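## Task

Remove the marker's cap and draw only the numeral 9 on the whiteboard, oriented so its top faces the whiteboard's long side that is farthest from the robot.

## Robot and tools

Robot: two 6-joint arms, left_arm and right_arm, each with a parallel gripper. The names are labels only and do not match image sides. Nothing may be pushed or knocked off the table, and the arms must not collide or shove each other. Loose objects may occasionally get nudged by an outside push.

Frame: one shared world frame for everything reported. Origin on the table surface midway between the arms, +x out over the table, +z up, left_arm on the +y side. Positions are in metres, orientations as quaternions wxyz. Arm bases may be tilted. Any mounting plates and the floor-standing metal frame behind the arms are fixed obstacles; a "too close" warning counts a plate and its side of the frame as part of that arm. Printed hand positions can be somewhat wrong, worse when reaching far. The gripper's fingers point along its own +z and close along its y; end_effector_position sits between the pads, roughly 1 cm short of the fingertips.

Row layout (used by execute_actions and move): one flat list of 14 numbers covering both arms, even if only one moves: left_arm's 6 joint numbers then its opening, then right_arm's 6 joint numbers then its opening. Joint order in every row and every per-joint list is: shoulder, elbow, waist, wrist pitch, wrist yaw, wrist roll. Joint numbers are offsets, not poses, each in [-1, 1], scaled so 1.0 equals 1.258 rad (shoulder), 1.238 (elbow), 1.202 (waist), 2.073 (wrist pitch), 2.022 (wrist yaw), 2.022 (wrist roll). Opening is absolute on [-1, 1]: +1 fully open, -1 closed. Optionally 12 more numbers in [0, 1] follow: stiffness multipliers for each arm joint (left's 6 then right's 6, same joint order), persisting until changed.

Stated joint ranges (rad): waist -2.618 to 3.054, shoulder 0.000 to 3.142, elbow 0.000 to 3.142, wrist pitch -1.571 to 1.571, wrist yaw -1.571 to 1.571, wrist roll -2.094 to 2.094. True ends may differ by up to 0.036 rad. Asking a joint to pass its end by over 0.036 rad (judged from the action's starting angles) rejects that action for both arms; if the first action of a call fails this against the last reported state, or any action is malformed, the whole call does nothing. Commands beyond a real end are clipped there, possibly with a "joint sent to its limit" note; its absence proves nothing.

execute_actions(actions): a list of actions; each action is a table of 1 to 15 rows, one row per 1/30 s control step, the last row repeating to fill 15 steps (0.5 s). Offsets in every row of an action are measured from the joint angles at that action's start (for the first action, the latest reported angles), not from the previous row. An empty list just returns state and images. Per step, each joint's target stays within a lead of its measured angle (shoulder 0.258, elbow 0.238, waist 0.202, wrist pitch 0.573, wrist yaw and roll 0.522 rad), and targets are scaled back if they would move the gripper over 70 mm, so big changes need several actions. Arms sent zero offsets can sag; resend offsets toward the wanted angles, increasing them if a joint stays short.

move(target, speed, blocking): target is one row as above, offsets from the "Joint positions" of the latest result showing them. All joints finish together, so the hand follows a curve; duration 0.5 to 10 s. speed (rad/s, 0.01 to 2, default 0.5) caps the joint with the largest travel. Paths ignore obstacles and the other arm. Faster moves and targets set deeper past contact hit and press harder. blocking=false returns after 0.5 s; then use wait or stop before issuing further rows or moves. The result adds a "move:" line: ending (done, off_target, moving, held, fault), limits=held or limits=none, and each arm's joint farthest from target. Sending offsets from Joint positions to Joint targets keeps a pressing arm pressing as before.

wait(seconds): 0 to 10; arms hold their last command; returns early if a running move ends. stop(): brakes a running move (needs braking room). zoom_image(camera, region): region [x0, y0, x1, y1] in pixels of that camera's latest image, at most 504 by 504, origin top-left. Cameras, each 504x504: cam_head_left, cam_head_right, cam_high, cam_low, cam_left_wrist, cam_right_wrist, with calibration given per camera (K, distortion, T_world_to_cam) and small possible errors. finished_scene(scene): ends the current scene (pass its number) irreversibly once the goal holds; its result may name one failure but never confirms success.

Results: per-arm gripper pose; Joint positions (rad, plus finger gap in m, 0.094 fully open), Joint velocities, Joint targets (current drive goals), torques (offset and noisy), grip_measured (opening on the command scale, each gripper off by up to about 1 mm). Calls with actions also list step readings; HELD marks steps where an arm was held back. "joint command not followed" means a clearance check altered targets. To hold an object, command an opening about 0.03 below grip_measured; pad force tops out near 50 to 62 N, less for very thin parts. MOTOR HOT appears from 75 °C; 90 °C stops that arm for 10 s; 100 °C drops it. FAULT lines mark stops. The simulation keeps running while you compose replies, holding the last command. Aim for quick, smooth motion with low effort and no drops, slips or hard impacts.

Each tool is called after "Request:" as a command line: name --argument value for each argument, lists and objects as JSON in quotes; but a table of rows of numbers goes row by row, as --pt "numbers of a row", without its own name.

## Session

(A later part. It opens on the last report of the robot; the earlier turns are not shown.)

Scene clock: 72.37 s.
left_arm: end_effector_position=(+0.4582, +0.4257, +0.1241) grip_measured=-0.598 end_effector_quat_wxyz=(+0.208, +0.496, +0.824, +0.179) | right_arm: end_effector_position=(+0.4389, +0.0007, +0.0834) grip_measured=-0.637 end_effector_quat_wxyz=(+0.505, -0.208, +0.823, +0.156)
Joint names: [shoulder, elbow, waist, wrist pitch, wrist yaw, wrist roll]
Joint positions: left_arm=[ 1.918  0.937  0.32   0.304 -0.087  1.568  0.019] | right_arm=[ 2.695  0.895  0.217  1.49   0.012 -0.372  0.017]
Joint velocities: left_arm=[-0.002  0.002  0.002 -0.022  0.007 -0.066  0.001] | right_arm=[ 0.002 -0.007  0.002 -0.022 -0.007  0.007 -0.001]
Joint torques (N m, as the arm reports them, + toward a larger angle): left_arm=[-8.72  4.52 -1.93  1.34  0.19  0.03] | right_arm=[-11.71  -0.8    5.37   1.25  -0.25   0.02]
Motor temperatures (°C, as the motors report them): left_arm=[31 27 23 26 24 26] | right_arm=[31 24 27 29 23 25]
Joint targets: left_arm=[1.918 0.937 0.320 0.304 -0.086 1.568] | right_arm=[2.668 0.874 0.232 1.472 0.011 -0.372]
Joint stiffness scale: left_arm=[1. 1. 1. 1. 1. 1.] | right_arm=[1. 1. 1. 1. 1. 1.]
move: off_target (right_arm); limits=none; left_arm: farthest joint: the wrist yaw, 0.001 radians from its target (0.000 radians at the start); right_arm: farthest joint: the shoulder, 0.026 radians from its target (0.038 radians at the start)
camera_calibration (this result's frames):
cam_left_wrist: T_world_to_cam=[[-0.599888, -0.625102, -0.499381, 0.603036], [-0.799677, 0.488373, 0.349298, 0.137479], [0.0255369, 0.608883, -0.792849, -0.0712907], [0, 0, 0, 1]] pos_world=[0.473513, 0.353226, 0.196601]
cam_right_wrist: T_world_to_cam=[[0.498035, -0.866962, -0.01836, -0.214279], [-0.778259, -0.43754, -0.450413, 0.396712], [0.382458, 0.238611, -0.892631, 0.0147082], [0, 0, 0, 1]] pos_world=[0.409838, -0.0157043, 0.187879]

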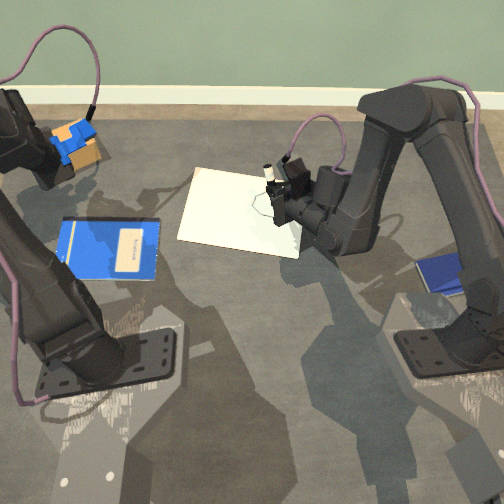

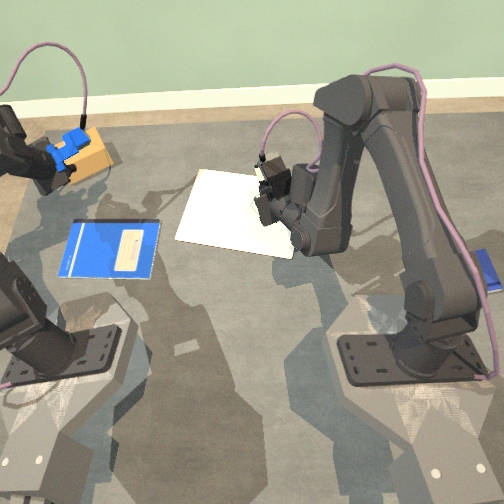

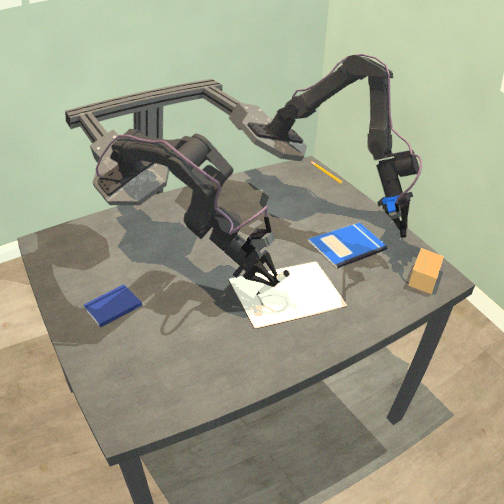

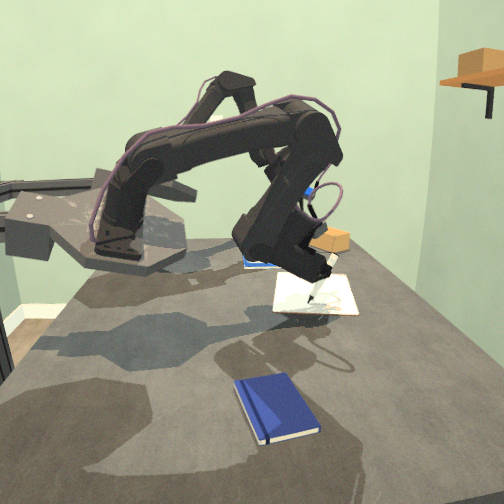

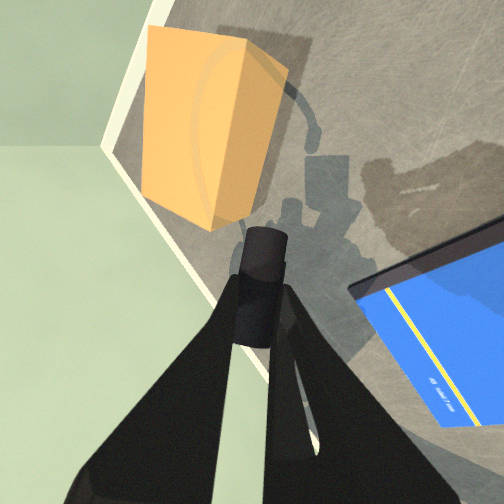

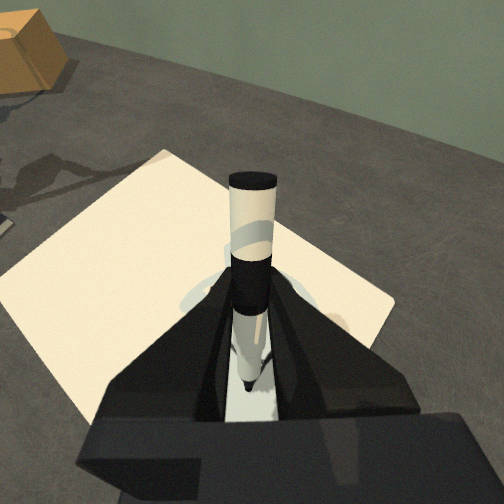

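Request:
move --target '[0,0,0,0,0,0,-0.7, -0.047,-0.105,0.052,-0.009,0,0,-0.75]' --speed 0.15

Request:
move --target '[0,0,0,0,0,0,-0.7, -0.2,0,0,0,0,0,-0.75]' --speed 0.4

Request:
move --target '[0,0,0,0,0,0,-0.7, -0.25,0,-0.4,0,0,0,-0.75]' --speed 0.8

Scene clock: 73.93 s.
left_arm: end_effector_position=(+0.4582, +0.4259, +0.1241) grip_measured=-0.598 end_effector_quat_wxyz=(+0.208, +0.496, +0.824, +0.179) | right_arm: end_effector_position=(+0.3965, +0.0098, +0.0814) grip_measured=-0.637 end_effector_quat_wxyz=(+0.464, -0.240, +0.835, +0.173)
Joint names: [shoulder, elbow, waist, wrist pitch, wrist yaw, wrist roll]
Joint positions: left_arm=[ 1.918  0.937  0.32   0.304 -0.087  1.568  0.019] | right_arm=[ 2.666  0.784  0.264  1.468  0.016 -0.372  0.017]
Joint velocities: left_arm=[-0.002  0.027 -0.002  0.037 -0.051  0.022  0.   ] | right_arm=[-0.007  0.012 -0.012 -0.022  0.007  0.007 -0.001]
Joint torques (N m, as the arm reports them, + toward a larger angle): left_arm=[-8.7   4.51 -1.92  1.35  0.18  0.03] | right_arm=[-11.51  -1.1    5.31   1.41  -0.26   0.01]
Motor temperatures (°C, as the motors report them): left_arm=[31 27 23 26 24 26] | right_arm=[32 24 27 29 23 25]
Joint targets: left_arm=[1.918 0.937 0.320 0.304 -0.087 1.568] | right_arm=[2.636 0.765 0.280 1.471 0.012 -0.372]
Joint stiffness scale: left_arm=[1. 1. 1. 1. 1. 1.] | right_arm=[1. 1. 1. 1. 1. 1.]
move: off_target (right_arm); limits=none; left_arm: farthest joint: the waist, 0.000 radians from its target (0.000 radians at the start); right_arm: farthest joint: the shoulder, 0.031 radians from its target (0.059 radians at the start)
camera_calibration (this result's frames):
cam_left_wrist: T_world_to_cam=[[-0.599816, -0.625049, -0.499535, 0.60303], [-0.799746, 0.487868, 0.349844, 0.137561], [0.0250371, 0.609343, -0.792511, -0.0713894], [0, 0, 0, 1]] pos_world=[0.473508, 0.353313, 0.196533]
cam_right_wrist: T_world_to_cam=[[0.562986, -0.825583, -0.0382023, -0.209852], [-0.772625, -0.509336, -0.378981, 0.35956], [0.293423, 0.242877, -0.924615, 0.0648318], [0, 0, 0, 1]] pos_world=[0.376926, -0.00585953, 0.188194]

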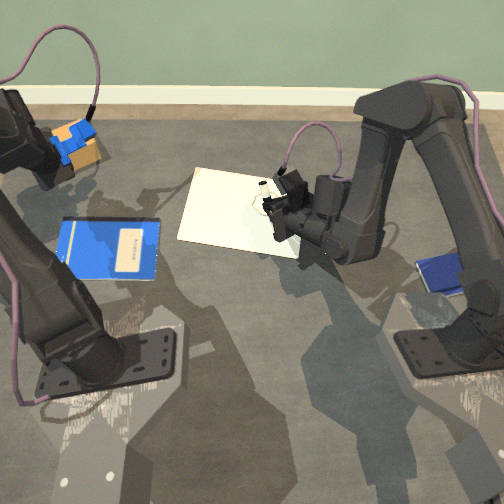

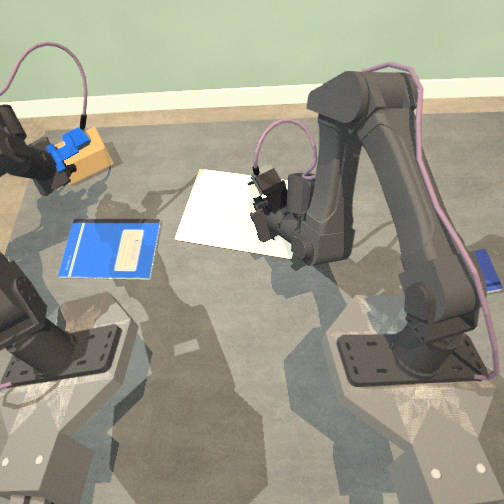

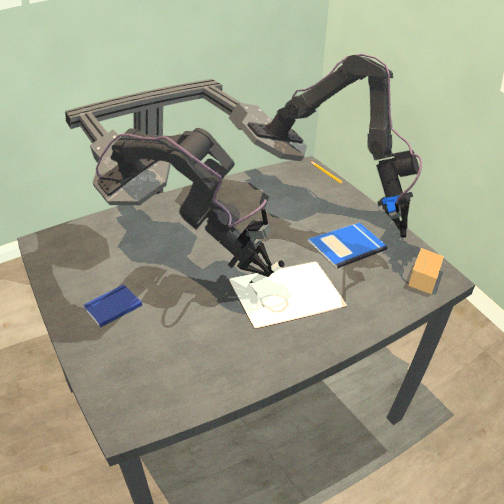

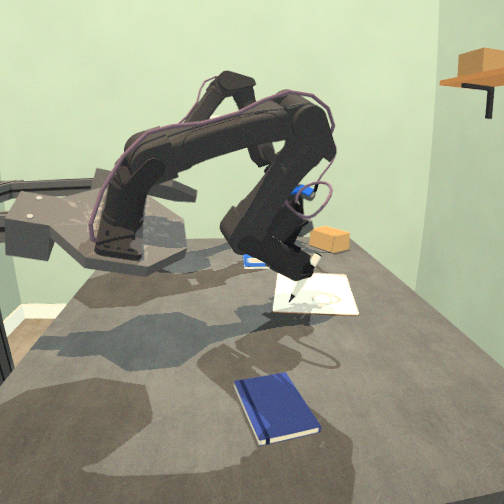

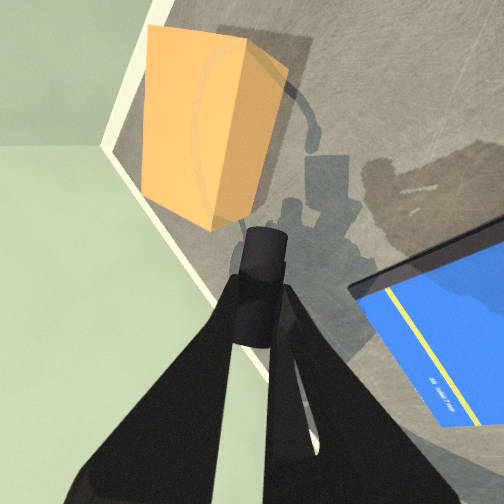

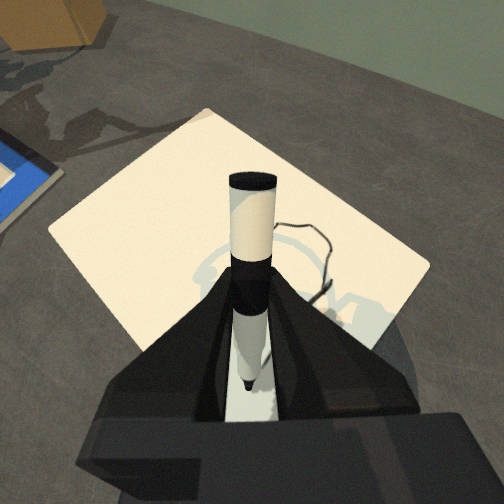

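Scene clock: 74.97 s.
left_arm: end_effector_position=(+0.4581, +0.4260, +0.1241) grip_measured=-0.598 end_effector_quat_wxyz=(+0.207, +0.496, +0.824, +0.180) | right_arm: end_effector_position=(+0.4636, -0.0019, +0.1706) grip_measured=-0.637 end_effector_quat_wxyz=(+0.555, -0.200, +0.790, +0.163)
Joint names: [shoulder, elbow, waist, wrist pitch, wrist yaw, wrist roll]
Joint positions: left_arm=[ 1.918  0.937  0.32   0.304 -0.088  1.568  0.019] | right_arm=[ 2.438  0.784  0.264  1.459  0.02  -0.372  0.017]
Joint velocities: left_arm=[-0.012  0.012 -0.002  0.007 -0.11  -0.022 -0.001] | right_arm=[ 0.012 -0.002 -0.012 -0.095  0.007 -0.051 -0.001]
Joint torques (N m, as the arm reports them, + toward a larger angle): left_arm=[-8.74  4.51 -1.95  1.34  0.18  0.03] | right_arm=[-11.39   2.17   3.94   1.58  -0.27   0.03]
Motor temperatures (°C, as the motors report them): left_arm=[31 27 23 26 24 26] | right_arm=[32 24 27 30 23 25]
Joint targets: left_arm=[1.918 0.937 0.320 0.304 -0.088 1.568] | right_arm=[2.415 0.784 0.264 1.468 0.016 -0.372]
Joint stiffness scale: left_arm=[1. 1. 1. 1. 1. 1.] | right_arm=[1. 1. 1. 1. 1. 1.]
move: off_target (right_arm); limits=none; left_arm: farthest joint: the wrist yaw, 0.001 radians from its target (0.000 radians at the start); right_arm: farthest joint: the shoulder, 0.023 radians from its target (0.252 radians at the start)
camera_calibration (this result's frames):
cam_left_wrist: T_world_to_cam=[[-0.599744, -0.624995, -0.499688, 0.603024], [-0.799815, 0.487363, 0.35039, 0.137643], [0.0245372, 0.609802, -0.792174, -0.071488], [0, 0, 0, 1]] pos_world=[0.473504, 0.353399, 0.196464]
cam_right_wrist: T_world_to_cam=[[0.493036, -0.86998, -0.00713165, -0.226821], [-0.725479, -0.406592, -0.555305, 0.44763], [0.480204, 0.278959, -0.831617, 0.028102], [0, 0, 0, 1]] pos_world=[0.423082, -0.0231658, 0.270323]

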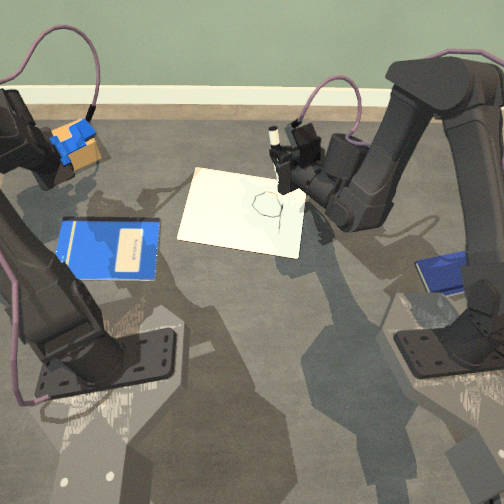

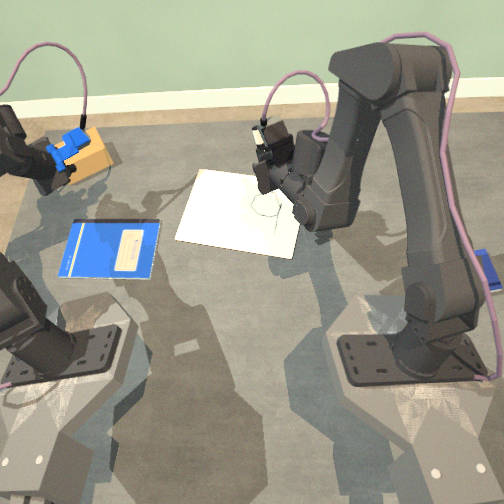

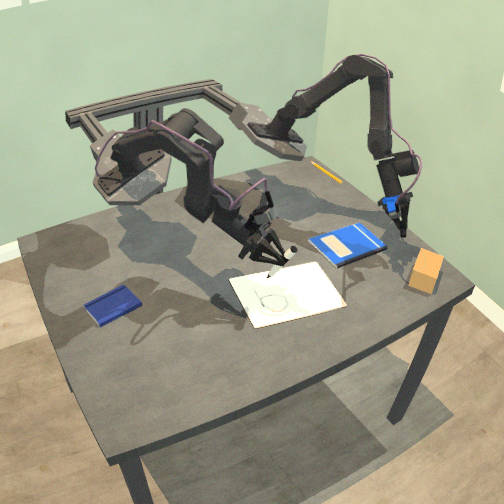

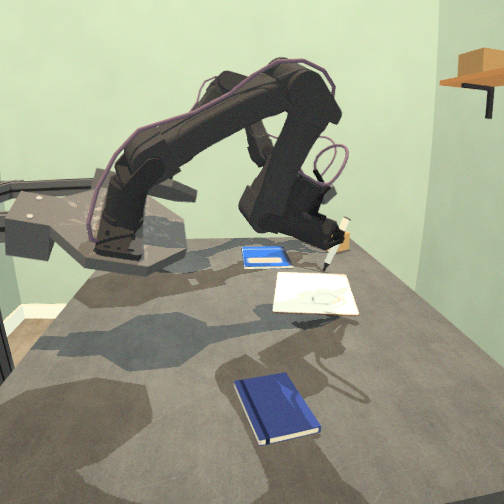

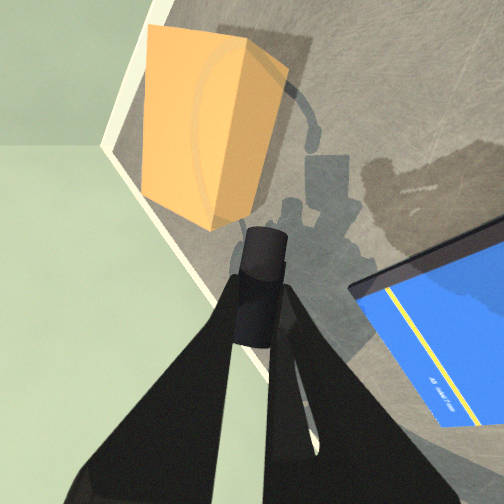

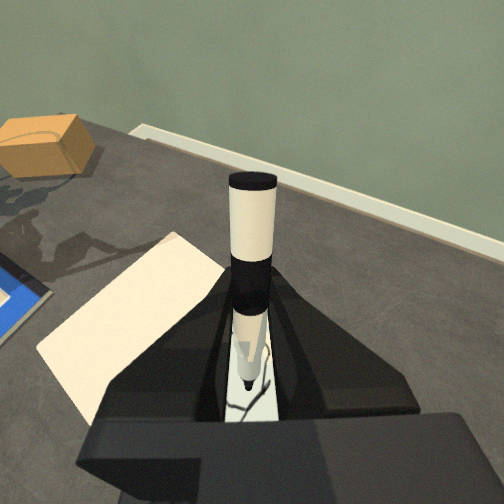

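Scene clock: 76.00 s.
left_arm: end_effector_position=(+0.4581, +0.4260, +0.1241) grip_measured=-0.598 end_effector_quat_wxyz=(+0.207, +0.496, +0.824, +0.180) | right_arm: end_effector_position=(+0.5556, -0.2732, +0.2136) grip_measured=-0.637 end_effector_quat_wxyz=(+0.616, -0.017, +0.786, -0.050)
Joint names: [shoulder, elbow, waist, wrist pitch, wrist yaw, wrist roll]
Joint positions: left_arm=[ 1.918  0.937  0.32   0.304 -0.089  1.568  0.019] | right_arm=[ 2.146  0.784 -0.228  1.451  0.031 -0.372  0.017]
Joint velocities: left_arm=[ 0.007 -0.022  0.012 -0.007 -0.007  0.022  0.   ] | right_arm=[-0.002 -0.022 -0.007 -0.007  0.022 -0.022 -0.   ]
Joint torques (N m, as the arm reports them, + toward a larger angle): left_arm=[-8.74  4.5  -1.91  1.34  0.19  0.02] | right_arm=[-11.92   2.84   3.6    1.67  -0.27   0.02]
Motor temperatures (°C, as the motors report them): left_arm=[31 27 23 26 24 26] | right_arm=[32 24 27 30 23 25]
Joint targets: left_arm=[1.918 0.937 0.320 0.304 -0.088 1.568] | right_arm=[2.123 0.784 -0.216 1.459 0.020 -0.372]
Joint stiffness scale: left_arm=[1. 1. 1. 1. 1. 1.] | right_arm=[1. 1. 1. 1. 1. 1.]
move: off_target (right_arm); limits=none; left_arm: farthest joint: the wrist yaw, 0.001 radians from its target (0.000 radians at the start); right_arm: farthest joint: the shoulder, 0.022 radians from its target (0.314 radians at the start)
camera_calibration (this result's frames):
cam_left_wrist: T_world_to_cam=[[-0.599709, -0.624968, -0.499764, 0.603021], [-0.79985, 0.48711, 0.350663, 0.137684], [0.0242872, 0.610032, -0.792005, -0.0715373], [0, 0, 0, 1]] pos_world=[0.473501, 0.353442, 0.19643]
cam_right_wrist: T_world_to_cam=[[-0.0427215, -0.991128, 0.125856, -0.271728], [-0.776674, -0.0462927, -0.6282, 0.570362], [0.628453, -0.124587, -0.767806, -0.110903], [0, 0, 0, 1]] pos_world=[0.501074, -0.256731, 0.307348]

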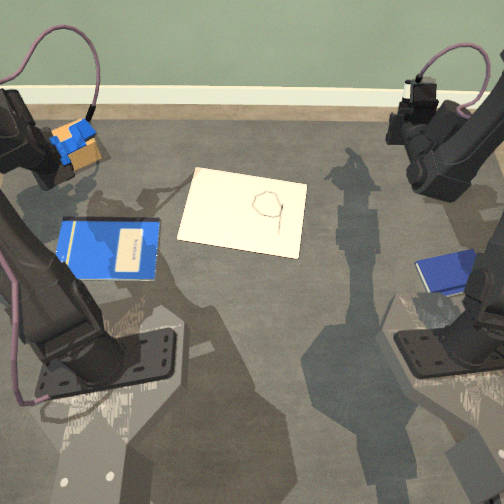

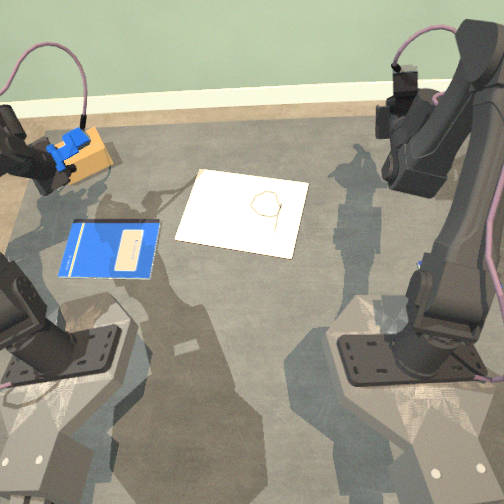

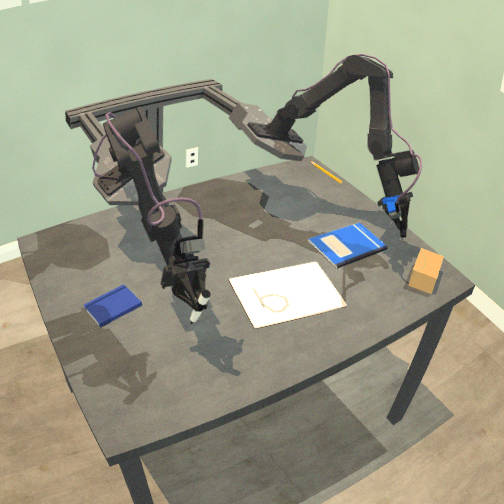

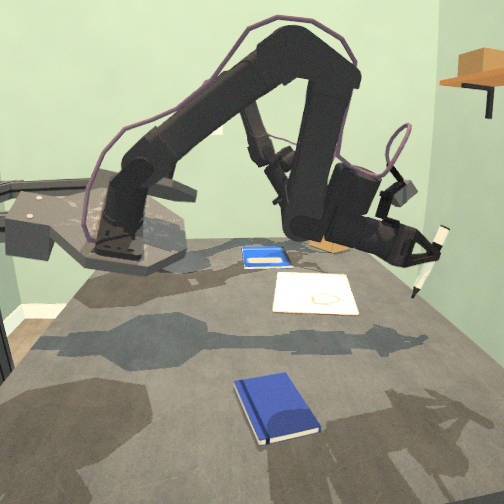

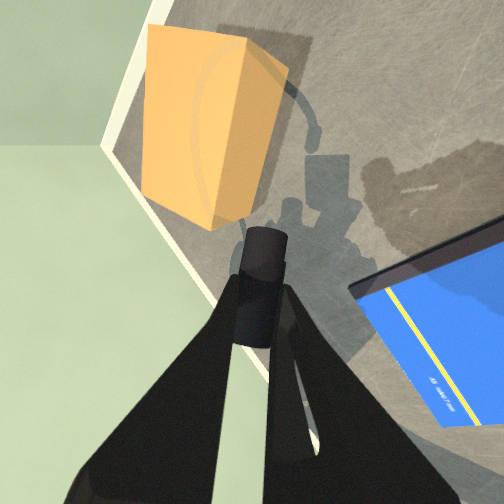

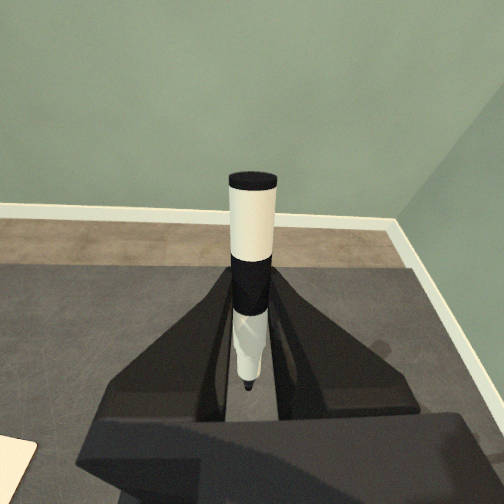

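Request:
execute_actions --actions '[]'

Request:
zoom_image --camera "cam_head_left" --region '[180,130,360,300]'

Scene clock: 76.60 s.
left_arm: end_effector_position=(+0.4581, +0.4260, +0.1241) grip_measured=-0.598 end_effector_quat_wxyz=(+0.207, +0.496, +0.824, +0.180) | right_arm: end_effector_position=(+0.5556, -0.2732, +0.2136) grip_measured=-0.637 end_effector_quat_wxyz=(+0.616, -0.017, +0.786, -0.050)
Joint names: [shoulder, elbow, waist, wrist pitch, wrist yaw, wrist roll]
Joint positions: left_arm=[ 1.918  0.937  0.32   0.304 -0.089  1.568  0.019] | right_arm=[ 2.146  0.784 -0.228  1.451  0.031 -0.372  0.017]
Joint velocities: left_arm=[ 0.002  0.017  0.007  0.007 -0.066  0.037  0.   ] | right_arm=[ 0.007 -0.027 -0.002 -0.022 -0.022  0.037 -0.   ]
Joint torques (N m, as the arm reports them, + toward a larger angle): left_arm=[-8.7   4.49 -1.92  1.34  0.18  0.03] | right_arm=[-11.95   2.79   3.64   1.67  -0.28   0.  ]
Motor temperatures (°C, as the motors report them): left_arm=[31 27 23 26 24 26] | right_arm=[32 24 27 30 23 25]
Joint targets: left_arm=[1.918 0.937 0.320 0.304 -0.088 1.568] | right_arm=[2.123 0.784 -0.216 1.459 0.020 -0.372]
Joint stiffness scale: left_arm=[1. 1. 1. 1. 1. 1.] | right_arm=[1. 1. 1. 1. 1. 1.]
camera_calibration (this result's frames):
cam_left_wrist: T_world_to_cam=[[-0.599709, -0.624968, -0.499764, 0.603021], [-0.79985, 0.48711, 0.350663, 0.137684], [0.0242872, 0.610032, -0.792005, -0.0715373], [0, 0, 0, 1]] pos_world=[0.473501, 0.353442, 0.19643]
cam_right_wrist: T_world_to_cam=[[-0.0427215, -0.991128, 0.125856, -0.271728], [-0.776674, -0.0462927, -0.6282, 0.570362], [0.628453, -0.124587, -0.767806, -0.110903], [0, 0, 0, 1]] pos_world=[0.501074, -0.256731, 0.307348]

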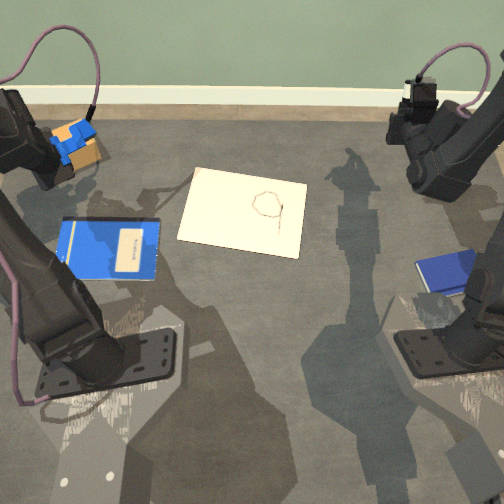

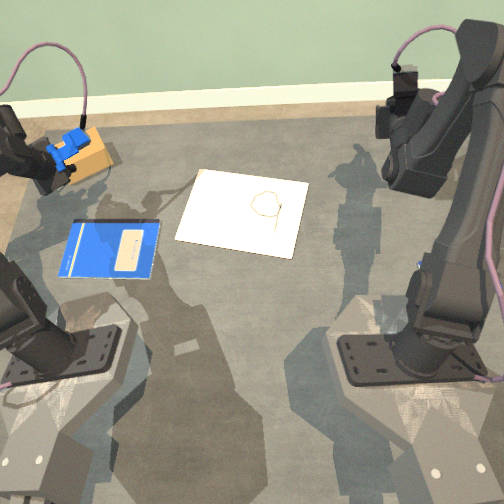

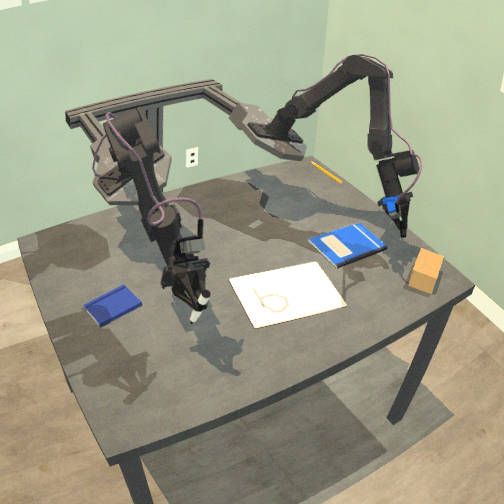

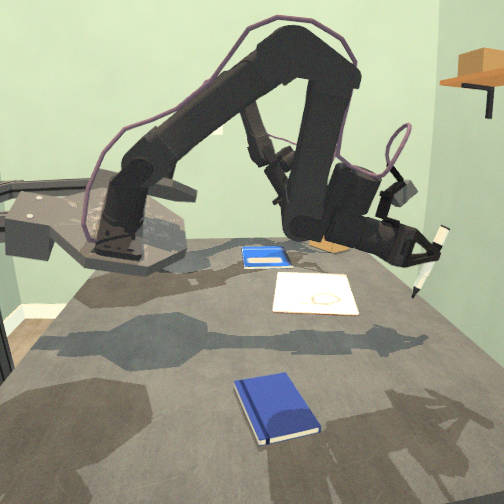

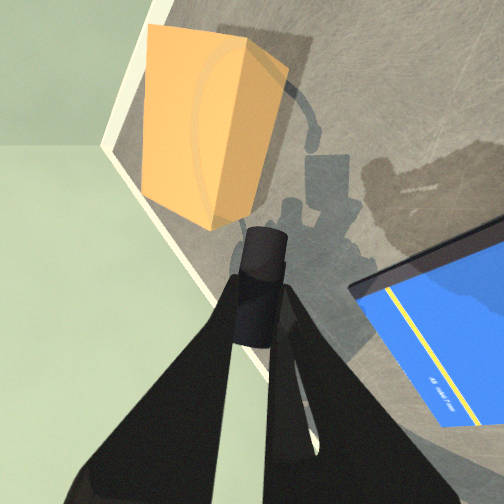

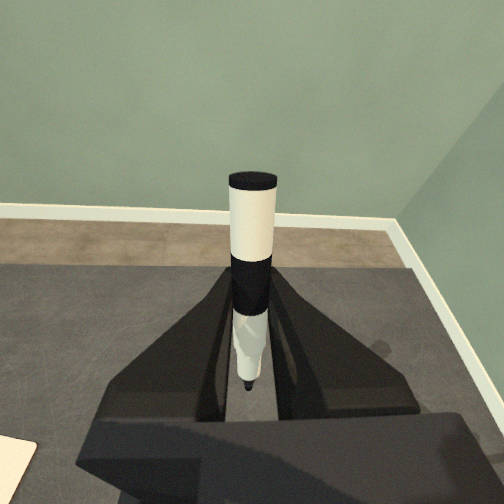

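Region (180, 130, 360, 300) of cam_head_left's 504x504 image, scaled by 2.800, with more detail than that image has.

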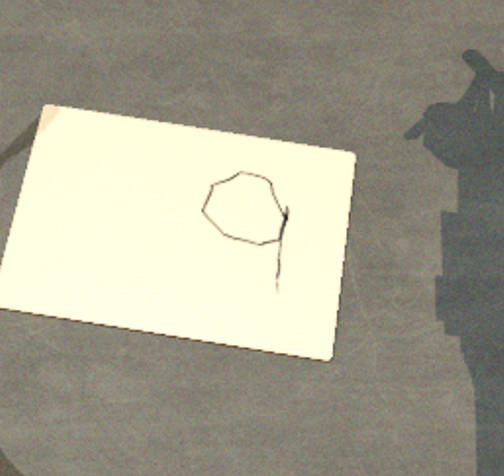

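Reads as a 9.

Request:
finished_scene --scene 1

The scene is finished.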